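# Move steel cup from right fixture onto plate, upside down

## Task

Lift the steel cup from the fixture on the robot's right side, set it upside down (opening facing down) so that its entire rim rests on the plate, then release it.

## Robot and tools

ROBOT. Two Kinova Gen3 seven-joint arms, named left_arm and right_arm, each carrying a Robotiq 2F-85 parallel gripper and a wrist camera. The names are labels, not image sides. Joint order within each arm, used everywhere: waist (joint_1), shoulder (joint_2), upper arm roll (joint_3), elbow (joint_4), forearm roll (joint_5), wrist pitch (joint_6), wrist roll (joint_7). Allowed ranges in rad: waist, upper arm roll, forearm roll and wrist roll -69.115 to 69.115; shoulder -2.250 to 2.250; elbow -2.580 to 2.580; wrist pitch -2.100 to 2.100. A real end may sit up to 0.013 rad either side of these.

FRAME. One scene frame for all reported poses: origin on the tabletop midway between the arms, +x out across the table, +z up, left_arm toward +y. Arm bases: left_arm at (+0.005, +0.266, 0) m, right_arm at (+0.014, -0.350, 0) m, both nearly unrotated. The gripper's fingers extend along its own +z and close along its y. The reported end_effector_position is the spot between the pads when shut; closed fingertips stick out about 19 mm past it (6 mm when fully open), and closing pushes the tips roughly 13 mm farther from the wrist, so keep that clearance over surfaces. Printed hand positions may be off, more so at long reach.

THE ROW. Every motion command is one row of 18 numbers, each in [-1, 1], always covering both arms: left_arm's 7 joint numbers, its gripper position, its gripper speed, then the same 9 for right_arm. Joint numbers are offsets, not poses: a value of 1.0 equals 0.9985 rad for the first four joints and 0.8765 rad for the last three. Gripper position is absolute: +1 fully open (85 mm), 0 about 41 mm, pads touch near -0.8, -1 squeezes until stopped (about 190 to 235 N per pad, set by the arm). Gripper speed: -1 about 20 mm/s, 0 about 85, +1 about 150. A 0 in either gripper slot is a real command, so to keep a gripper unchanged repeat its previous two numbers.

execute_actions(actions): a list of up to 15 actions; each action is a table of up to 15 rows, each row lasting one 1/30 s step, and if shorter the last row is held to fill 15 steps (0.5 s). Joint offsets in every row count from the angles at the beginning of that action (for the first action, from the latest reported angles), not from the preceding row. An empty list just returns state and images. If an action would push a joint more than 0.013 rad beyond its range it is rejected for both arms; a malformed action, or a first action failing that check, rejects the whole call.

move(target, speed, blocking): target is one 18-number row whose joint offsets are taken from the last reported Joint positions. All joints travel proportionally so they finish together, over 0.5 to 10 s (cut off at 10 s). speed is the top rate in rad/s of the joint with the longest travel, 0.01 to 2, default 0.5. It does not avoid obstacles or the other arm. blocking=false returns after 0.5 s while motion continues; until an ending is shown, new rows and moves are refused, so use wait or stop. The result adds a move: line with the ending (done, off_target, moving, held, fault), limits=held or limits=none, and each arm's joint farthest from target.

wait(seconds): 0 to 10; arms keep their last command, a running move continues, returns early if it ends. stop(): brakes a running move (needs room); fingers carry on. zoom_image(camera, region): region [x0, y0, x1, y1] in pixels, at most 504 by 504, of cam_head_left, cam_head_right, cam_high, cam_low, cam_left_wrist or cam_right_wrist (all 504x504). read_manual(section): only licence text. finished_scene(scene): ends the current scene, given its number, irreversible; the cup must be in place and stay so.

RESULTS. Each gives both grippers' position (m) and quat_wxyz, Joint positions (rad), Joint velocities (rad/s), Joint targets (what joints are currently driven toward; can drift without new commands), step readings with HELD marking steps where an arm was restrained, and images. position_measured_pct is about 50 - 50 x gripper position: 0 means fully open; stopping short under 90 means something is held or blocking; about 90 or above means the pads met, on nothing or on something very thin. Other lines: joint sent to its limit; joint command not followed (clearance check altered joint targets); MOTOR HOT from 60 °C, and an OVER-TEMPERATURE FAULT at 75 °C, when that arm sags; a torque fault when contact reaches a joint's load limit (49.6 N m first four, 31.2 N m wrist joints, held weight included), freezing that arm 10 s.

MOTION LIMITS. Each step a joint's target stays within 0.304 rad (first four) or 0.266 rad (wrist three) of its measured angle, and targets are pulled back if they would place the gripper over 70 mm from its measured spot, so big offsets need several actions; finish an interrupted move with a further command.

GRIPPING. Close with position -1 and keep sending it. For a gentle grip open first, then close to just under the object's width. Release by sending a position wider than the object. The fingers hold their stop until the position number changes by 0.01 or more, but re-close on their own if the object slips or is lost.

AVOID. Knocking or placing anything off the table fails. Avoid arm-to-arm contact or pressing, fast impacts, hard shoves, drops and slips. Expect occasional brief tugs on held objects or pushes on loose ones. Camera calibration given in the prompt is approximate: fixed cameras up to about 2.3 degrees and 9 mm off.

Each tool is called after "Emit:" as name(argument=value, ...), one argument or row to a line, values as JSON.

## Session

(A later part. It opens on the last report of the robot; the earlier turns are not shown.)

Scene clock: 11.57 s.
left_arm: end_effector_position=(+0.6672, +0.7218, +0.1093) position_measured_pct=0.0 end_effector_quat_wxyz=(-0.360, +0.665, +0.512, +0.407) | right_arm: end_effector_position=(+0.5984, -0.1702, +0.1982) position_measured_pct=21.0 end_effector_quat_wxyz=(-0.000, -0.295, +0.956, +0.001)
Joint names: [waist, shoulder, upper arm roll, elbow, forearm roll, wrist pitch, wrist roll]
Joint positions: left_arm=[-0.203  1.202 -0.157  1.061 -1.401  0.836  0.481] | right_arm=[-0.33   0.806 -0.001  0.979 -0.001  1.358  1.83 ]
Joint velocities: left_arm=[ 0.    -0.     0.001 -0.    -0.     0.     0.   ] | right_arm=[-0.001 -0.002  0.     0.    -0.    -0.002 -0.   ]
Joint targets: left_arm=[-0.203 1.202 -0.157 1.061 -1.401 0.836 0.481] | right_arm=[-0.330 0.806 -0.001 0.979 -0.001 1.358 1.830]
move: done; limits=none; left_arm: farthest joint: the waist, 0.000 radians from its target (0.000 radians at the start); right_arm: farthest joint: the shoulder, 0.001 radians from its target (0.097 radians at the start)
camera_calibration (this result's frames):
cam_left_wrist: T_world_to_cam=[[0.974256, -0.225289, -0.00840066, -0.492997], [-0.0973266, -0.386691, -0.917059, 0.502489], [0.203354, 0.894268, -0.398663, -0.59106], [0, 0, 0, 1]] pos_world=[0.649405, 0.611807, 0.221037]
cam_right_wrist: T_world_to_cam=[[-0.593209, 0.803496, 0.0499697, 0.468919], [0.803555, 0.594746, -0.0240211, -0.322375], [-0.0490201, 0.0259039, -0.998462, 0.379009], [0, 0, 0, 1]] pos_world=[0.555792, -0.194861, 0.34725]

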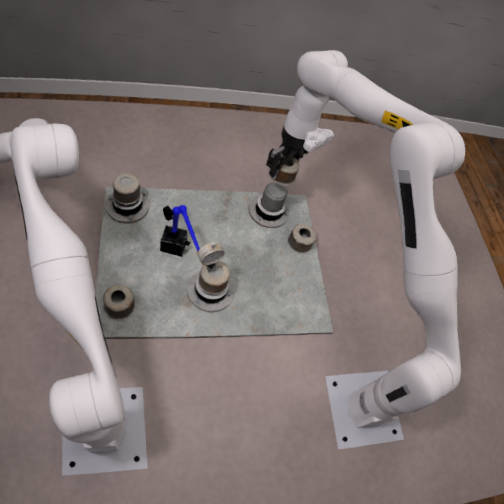

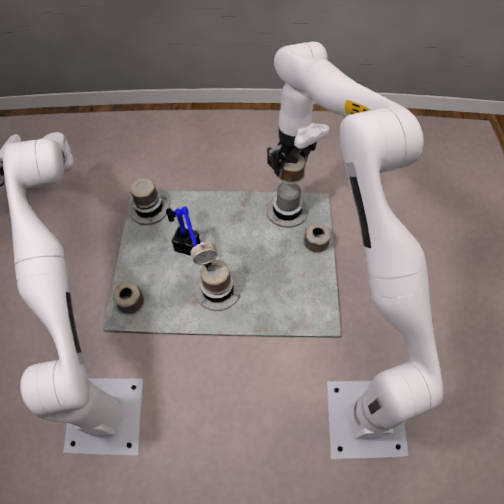

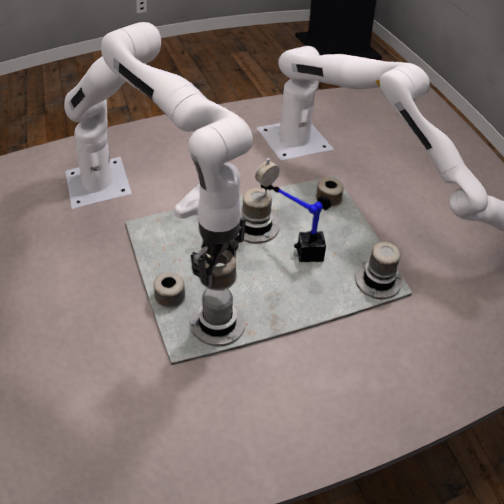

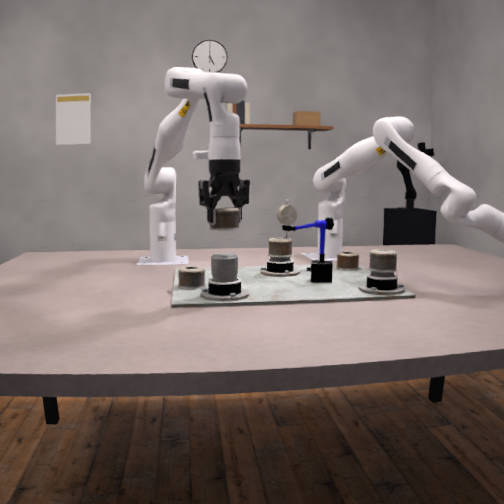

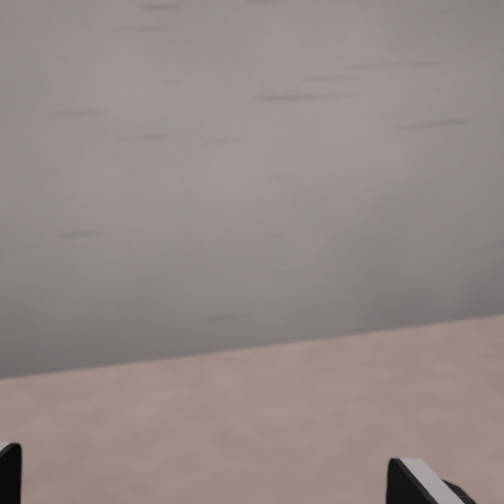

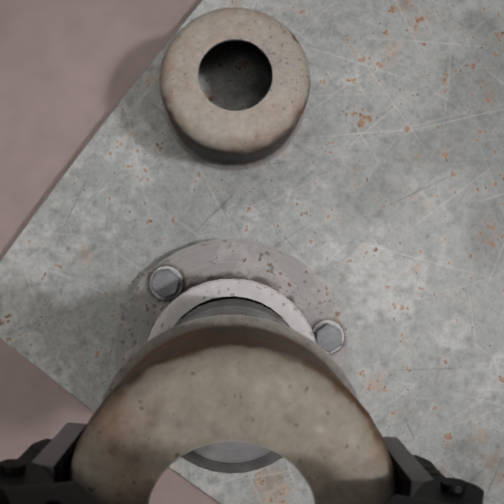

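Emit:
move(
  target=[0,0,0,0,0,0,0,1,0,-0.229,-0.339,0,0.622,0,-0.324,0,-1,0],
  speed=0.6,
)

Emit:
move(
  target=[0,0,0,0,0,0,0,1,0,0,0.25,0,0.175,0,-0.485,0,-1,0],
  speed=0.3,
)

Emit:
move(
  target=[0,0,0,0,0,0,0,1,0,0,0.012,0,0.003,0,-0.017,0,-1,0],
  speed=0.05,
)

Scene clock: 16.93 s.
left_arm: end_effector_position=(+0.6672, +0.7218, +0.1093) position_measured_pct=0.0 end_effector_quat_wxyz=(-0.360, +0.665, +0.512, +0.407) | right_arm: end_effector_position=(+0.4208, -0.1202, +0.1993) position_measured_pct=21.0 end_effector_quat_wxyz=(+0.000, -0.402, +0.916, +0.000)
Joint names: [waist, shoulder, upper arm roll, elbow, forearm roll, wrist pitch, wrist roll]
Joint positions: left_arm=[-0.203  1.202 -0.157  1.061 -1.401  0.836  0.481] | right_arm=[-0.559  0.468 -0.001  1.6   -0.001  1.074  1.83 ]
Joint velocities: left_arm=[ 0.001 -0.     0.001 -0.     0.001  0.     0.   ] | right_arm=[-0.002 -0.001 -0.    -0.     0.     0.001 -0.   ]
Joint targets: left_arm=[-0.203 1.202 -0.157 1.061 -1.401 0.836 0.481] | right_arm=[-0.559 0.467 -0.001 1.600 -0.001 1.074 1.830]
move: done; limits=none; left_arm: farthest joint: the waist, 0.000 radians from its target (0.000 radians at the start); right_arm: farthest joint: the waist, 0.000 radians from its target (0.228 radians at the start)
camera_calibration (this result's frames):
cam_left_wrist: T_world_to_cam=[[0.974255, -0.22529, -0.00839796, -0.492997], [-0.0973245, -0.38669, -0.91706, 0.502488], [0.203357, 0.894268, -0.398661, -0.591062], [0, 0, 0, 1]] pos_world=[0.649406, 0.611808, 0.221038]
cam_right_wrist: T_world_to_cam=[[-0.759862, 0.648206, 0.0493811, 0.374821], [0.647964, 0.761325, -0.0229393, -0.124116], [-0.0524645, 0.0145664, -0.998517, 0.370249], [0, 0, 0, 1]] pos_world=[0.38466, -0.153862, 0.348343]

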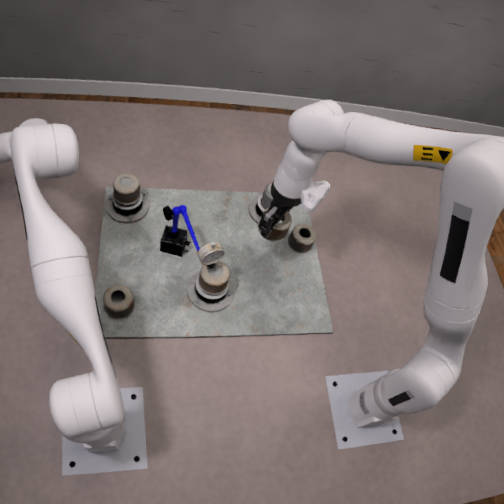

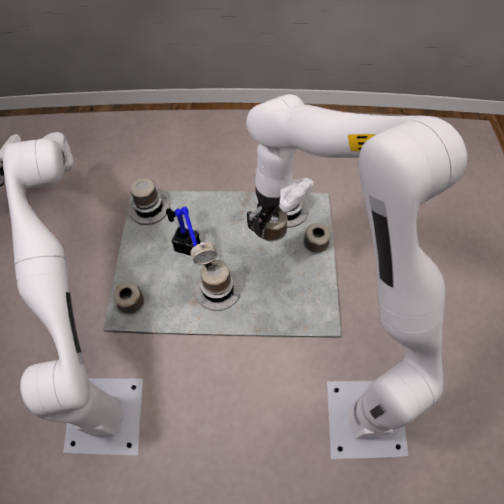

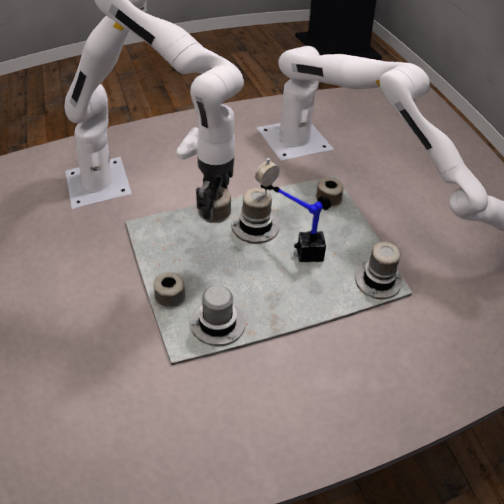

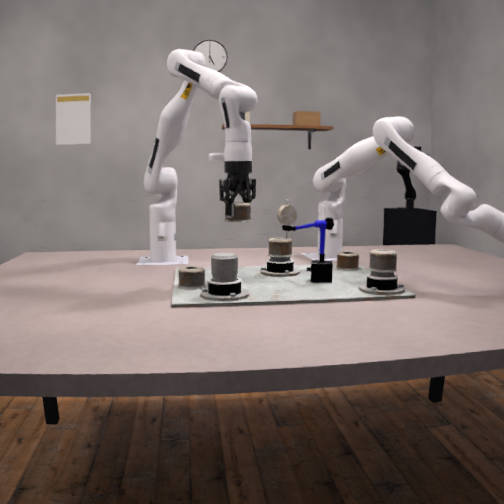

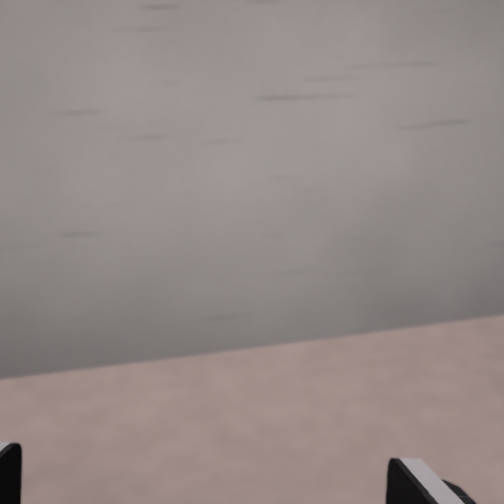

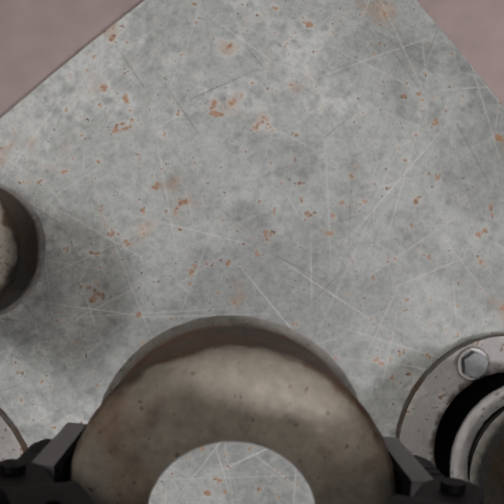

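Scene clock: 18.70 s.
left_arm: end_effector_position=(+0.6672, +0.7218, +0.1093) position_measured_pct=0.0 end_effector_quat_wxyz=(-0.360, +0.665, +0.512, +0.407) | right_arm: end_effector_position=(+0.4217, -0.1196, +0.0405) position_measured_pct=21.0 end_effector_quat_wxyz=(+0.001, -0.402, +0.916, +0.001)
Joint names: [waist, shoulder, upper arm roll, elbow, forearm roll, wrist pitch, wrist roll]
Joint positions: left_arm=[-0.203  1.202 -0.157  1.061 -1.401  0.836  0.481] | right_arm=[-0.559  0.717 -0.001  1.775 -0.001  0.648  1.83 ]
Joint velocities: left_arm=[-0.001 -0.    -0.     0.     0.     0.     0.001] | right_arm=[ 0.     0.003 -0.    -0.001  0.     0.     0.   ]
Joint targets: left_arm=[-0.203 1.202 -0.157 1.061 -1.401 0.836 0.481] | right_arm=[-0.559 0.717 -0.001 1.775 -0.001 0.648 1.830]
move: done; limits=none; left_arm: farthest joint: the waist, 0.000 radians from its target (0.000 radians at the start); right_arm: farthest joint: the shoulder, 0.001 radians from its target (0.250 radians at the start)
camera_calibration (this result's frames):
cam_left_wrist: T_world_to_cam=[[0.974255, -0.225292, -0.00839512, -0.492997], [-0.0973223, -0.386688, -0.917061, 0.502488], [0.20336, 0.894268, -0.398659, -0.591064], [0, 0, 0, 1]] pos_world=[0.649407, 0.611808, 0.22104]
cam_right_wrist: T_world_to_cam=[[-0.759705, 0.648416, 0.0490437, 0.382951], [0.648222, 0.761136, -0.0219263, -0.128911], [-0.0515462, 0.0151337, -0.998556, 0.211355], [0, 0, 0, 1]] pos_world=[0.385387, -0.153392, 0.189442]

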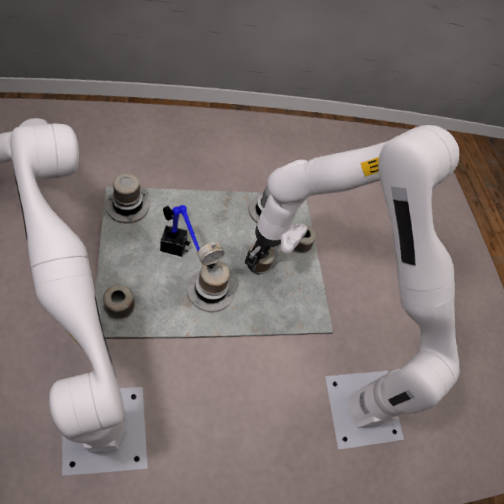

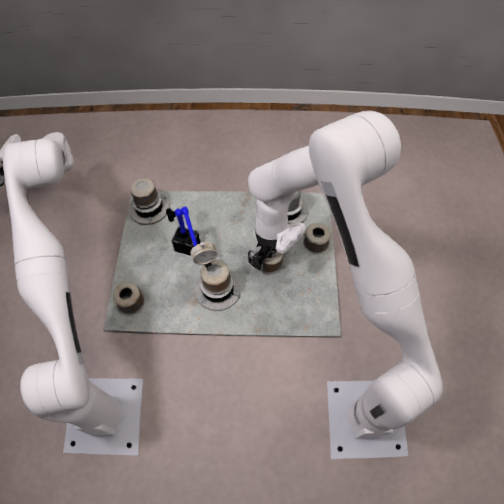

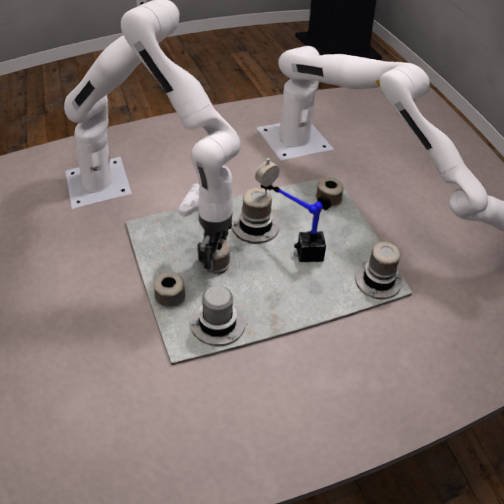

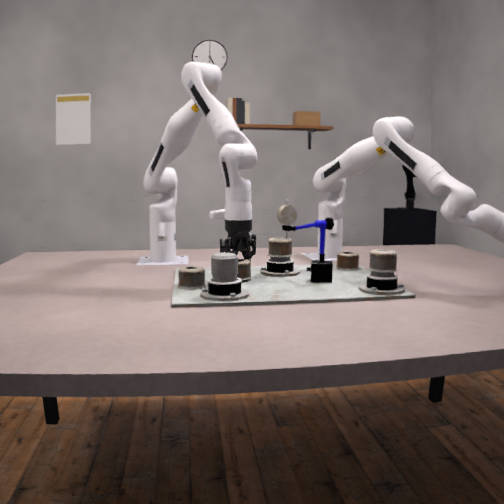

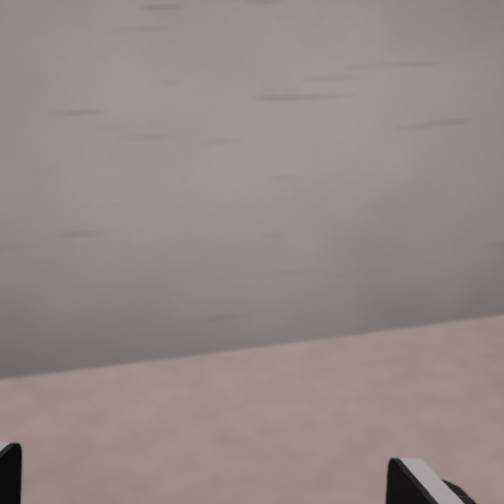

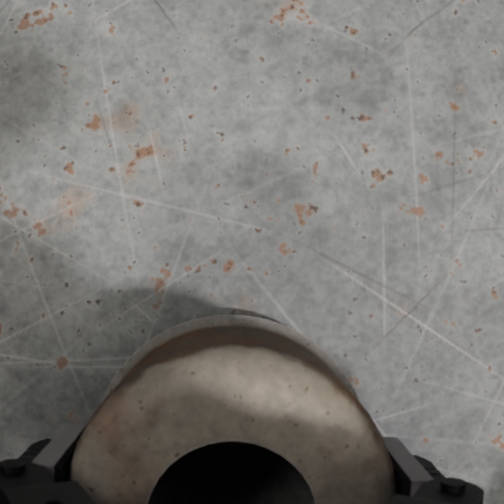

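Scene clock: 19.40 s.
left_arm: end_effector_position=(+0.6672, +0.7218, +0.1093) position_measured_pct=0.0 end_effector_quat_wxyz=(-0.360, +0.665, +0.512, +0.407) | right_arm: end_effector_position=(+0.4217, -0.1196, +0.0349) position_measured_pct=21.0 end_effector_quat_wxyz=(+0.001, -0.402, +0.916, +0.001)
Joint names: [waist, shoulder, upper arm roll, elbow, forearm roll, wrist pitch, wrist roll]
Joint positions: left_arm=[-0.203  1.202 -0.157  1.061 -1.401  0.836  0.481] | right_arm=[-0.559  0.727 -0.001  1.778 -0.001  0.634  1.83 ]
Joint velocities: left_arm=[ 0. -0. -0.  0.  0. -0. -0.] | right_arm=[ 0.    -0.001  0.    -0.001 -0.     0.001 -0.   ]
Joint targets: left_arm=[-0.203 1.202 -0.157 1.061 -1.401 0.836 0.481] | right_arm=[-0.559 0.729 -0.001 1.778 -0.001 0.634 1.830]
move: done; limits=none; left_arm: farthest joint: the waist, 0.000 radians from its target (0.000 radians at the start); right_arm: farthest joint: the shoulder, 0.001 radians from its target (0.012 radians at the start)
camera_calibration (this result's frames):
cam_left_wrist: T_world_to_cam=[[0.974255, -0.225294, -0.00839231, -0.492997], [-0.09732, -0.386687, -0.917062, 0.502487], [0.203363, 0.894268, -0.398657, -0.591066], [0, 0, 0, 1]] pos_world=[0.649408, 0.611808, 0.221041]
cam_right_wrist: T_world_to_cam=[[-0.759681, 0.648449, 0.0489798, 0.383226], [0.648272, 0.761103, -0.0215784, -0.129105], [-0.0512712, 0.0153595, -0.998567, 0.205738], [0, 0, 0, 1]] pos_world=[0.385373, -0.1534, 0.183886]

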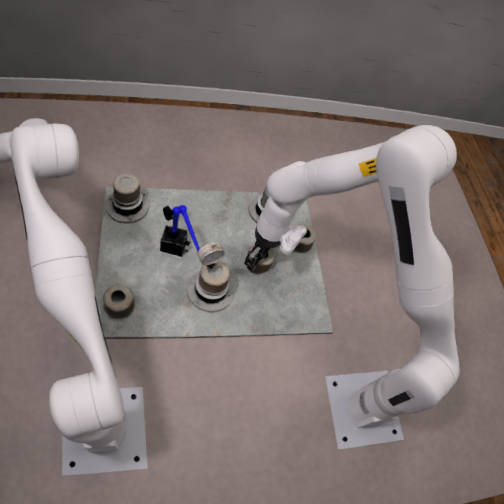

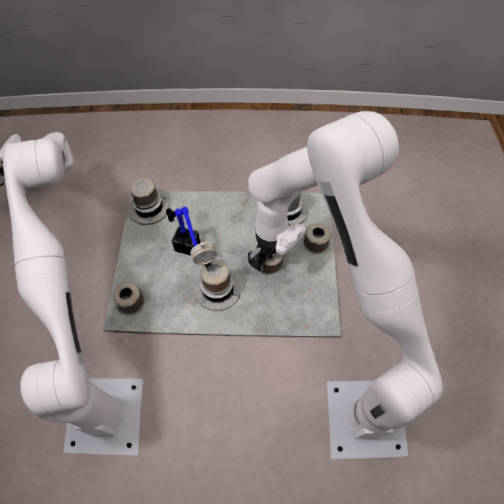

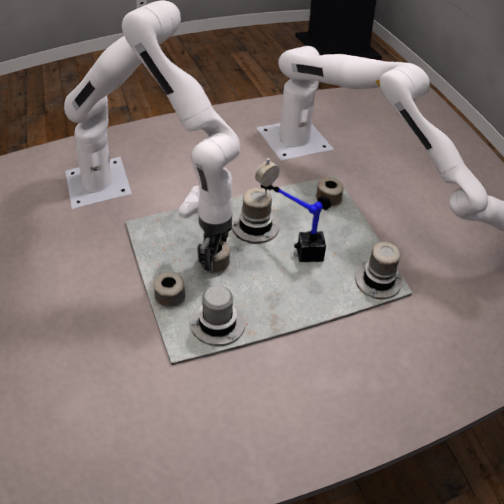

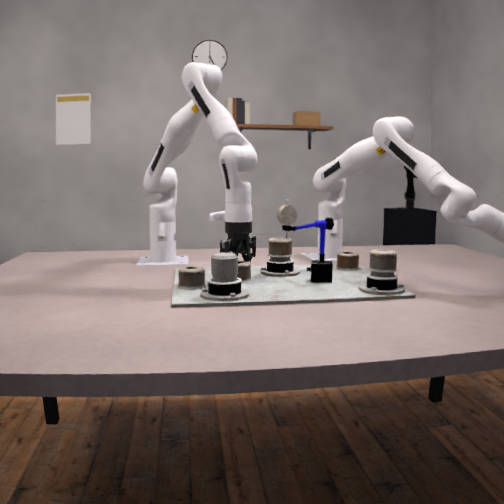

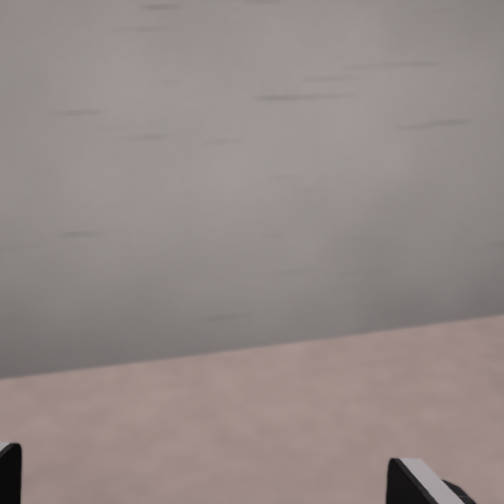

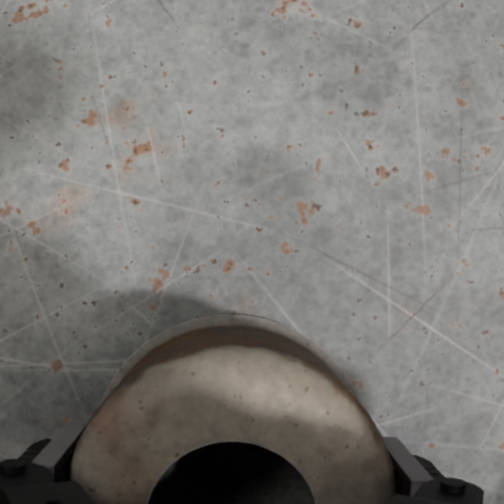

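Emit:
move(
  target=[0,0,0,0,0,0,0,1,0,0,0,0,0,0,0,0,1,0],
)

Emit:
move(
  target=[0,0,0,0,0,0,0,1,0,0,-0.13,0,-0.06,0,0.22,0,1,0],
)

Emit:
finished_scene(
  scene=2,
)

Scene clock: 21.80 s.
left_arm: end_effector_position=(+0.6672, +0.7218, +0.1093) position_measured_pct=0.0 end_effector_quat_wxyz=(-0.360, +0.665, +0.512, +0.407) | right_arm: end_effector_position=(+0.4217, -0.1196, +0.0349) position_measured_pct=0.0 end_effector_quat_wxyz=(+0.001, -0.402, +0.916, +0.001)
Joint names: [waist, shoulder, upper arm roll, elbow, forearm roll, wrist pitch, wrist roll]
Joint positions: left_arm=[-0.203  1.202 -0.157  1.061 -1.401  0.836  0.481] | right_arm=[-0.559  0.727 -0.001  1.778 -0.001  0.634  1.83 ]
Joint velocities: left_arm=[-0.001 -0.    -0.    -0.    -0.    -0.     0.   ] | right_arm=[ 0.001  0.     0.001 -0.    -0.     0.001  0.   ]
Joint targets: left_arm=[-0.203 1.202 -0.157 1.061 -1.401 0.836 0.481] | right_arm=[-0.559 0.727 -0.001 1.778 -0.001 0.634 1.830]
move: done; limits=none; left_arm: farthest joint: the waist, 0.000 radians from its target (0.000 radians at the start); right_arm: farthest joint: the waist, 0.000 radians from its target (0.000 radians at the start)
camera_calibration (this result's frames):
cam_left_wrist: T_world_to_cam=[[0.974254, -0.225296, -0.0083894, -0.492997], [-0.0973176, -0.386685, -0.917063, 0.502486], [0.203366, 0.894269, -0.398655, -0.591069], [0, 0, 0, 1]] pos_world=[0.649409, 0.611808, 0.221043]
cam_right_wrist: T_world_to_cam=[[-0.759681, 0.648449, 0.0489783, 0.383227], [0.648272, 0.761103, -0.0215738, -0.129107], [-0.0512671, 0.0153621, -0.998567, 0.205737], [0, 0, 0, 1]] pos_world=[0.385374, -0.1534, 0.183887]

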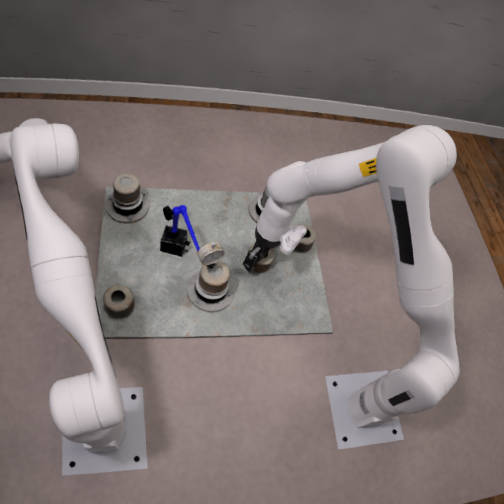

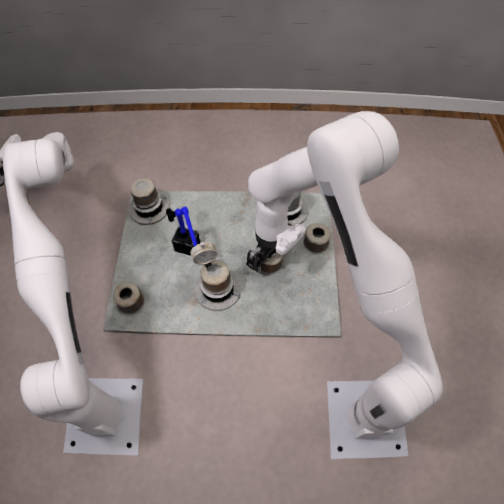

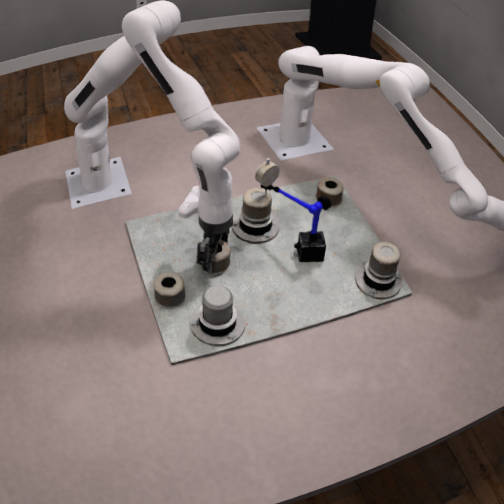

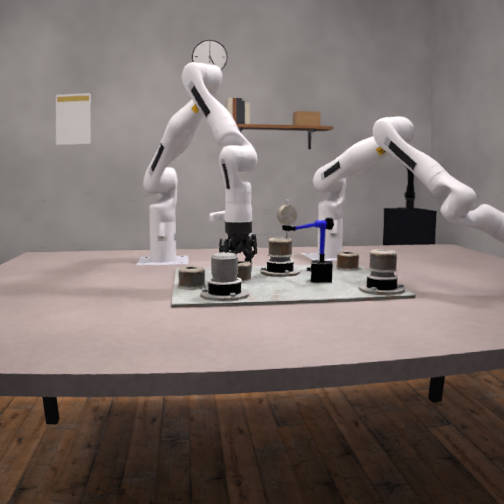

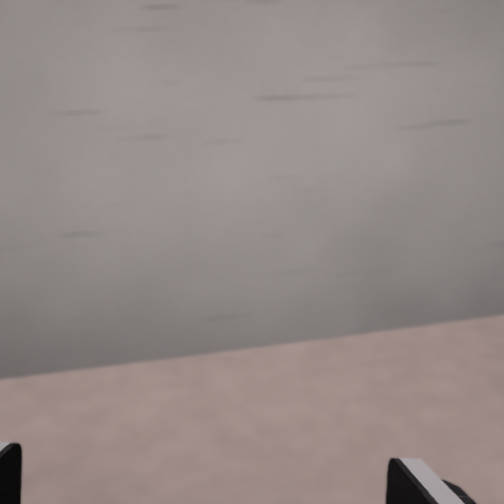

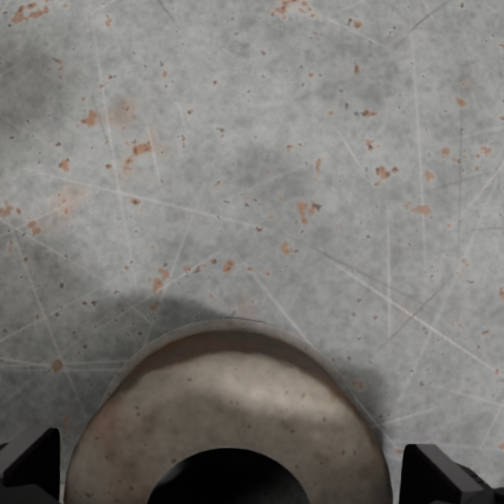

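Scene clock: 22.67 s.
left_arm: end_effector_position=(+0.6672, +0.7218, +0.1093) position_measured_pct=0.0 end_effector_quat_wxyz=(-0.360, +0.665, +0.512, +0.407) | right_arm: end_effector_position=(+0.4219, -0.1194, +0.1082) position_measured_pct=0.0 end_effector_quat_wxyz=(-0.001, -0.402, +0.916, +0.000)
Joint names: [waist, shoulder, upper arm roll, elbow, forearm roll, wrist pitch, wrist roll]
Joint positions: left_arm=[-0.203  1.202 -0.157  1.061 -1.401  0.836  0.481] | right_arm=[-0.559  0.598 -0.001  1.718 -0.001  0.827  1.83 ]
Joint velocities: left_arm=[-0.001  0.     0.    -0.     0.    -0.    -0.   ] | right_arm=[-0.001 -0.003 -0.001 -0.     0.     0.001  0.001]
Joint targets: left_arm=[-0.203 1.202 -0.157 1.061 -1.401 0.836 0.481] | right_arm=[-0.559 0.598 -0.001 1.718 -0.001 0.827 1.830]
move: done; limits=none; left_arm: farthest joint: the waist, 0.000 radians from its target (0.000 radians at the start); right_arm: farthest joint: the shoulder, 0.001 radians from its target (0.130 radians at the start)
camera_calibration (this result's frames):
cam_left_wrist: T_world_to_cam=[[0.974254, -0.225297, -0.00838653, -0.492997], [-0.0973153, -0.386684, -0.917064, 0.502486], [0.203369, 0.894269, -0.398653, -0.591071], [0, 0, 0, 1]] pos_world=[0.64941, 0.611808, 0.221045]
cam_right_wrist: T_world_to_cam=[[-0.759638, 0.648423, 0.0499786, 0.379588], [0.648092, 0.761159, -0.0247605, -0.127381], [-0.0540969, 0.0135817, -0.998443, 0.279845], [0, 0, 0, 1]] pos_world=[0.386043, -0.152977, 0.257284]

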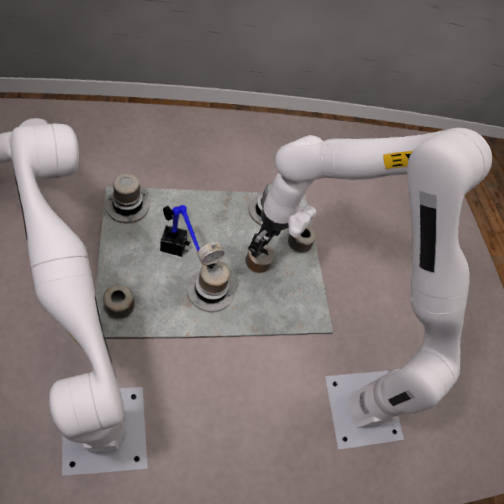

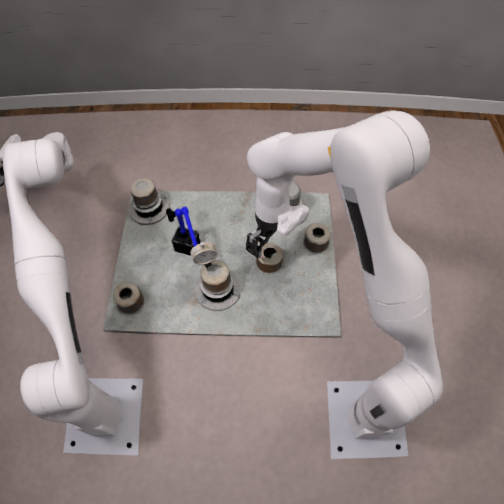

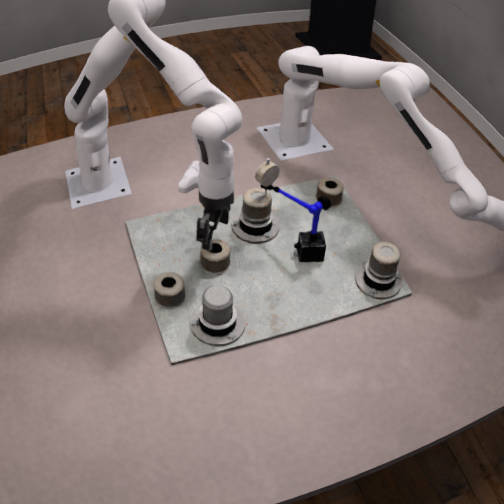

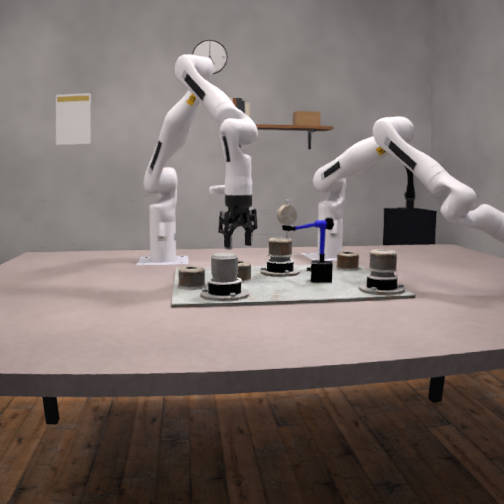

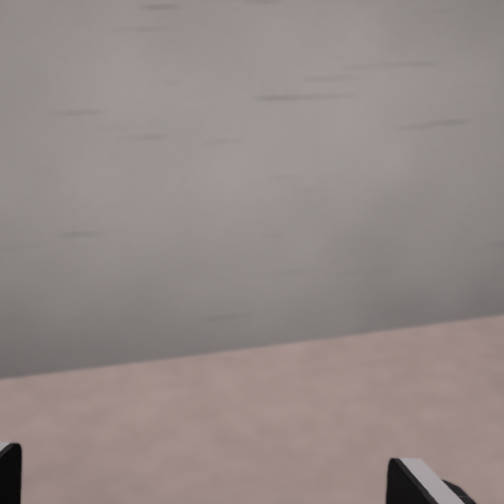

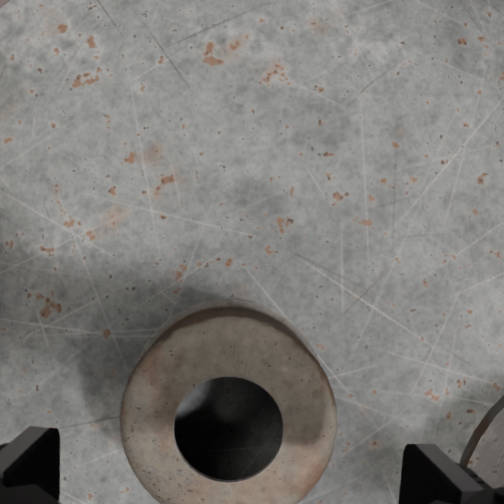

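The scene is finished: the task was done.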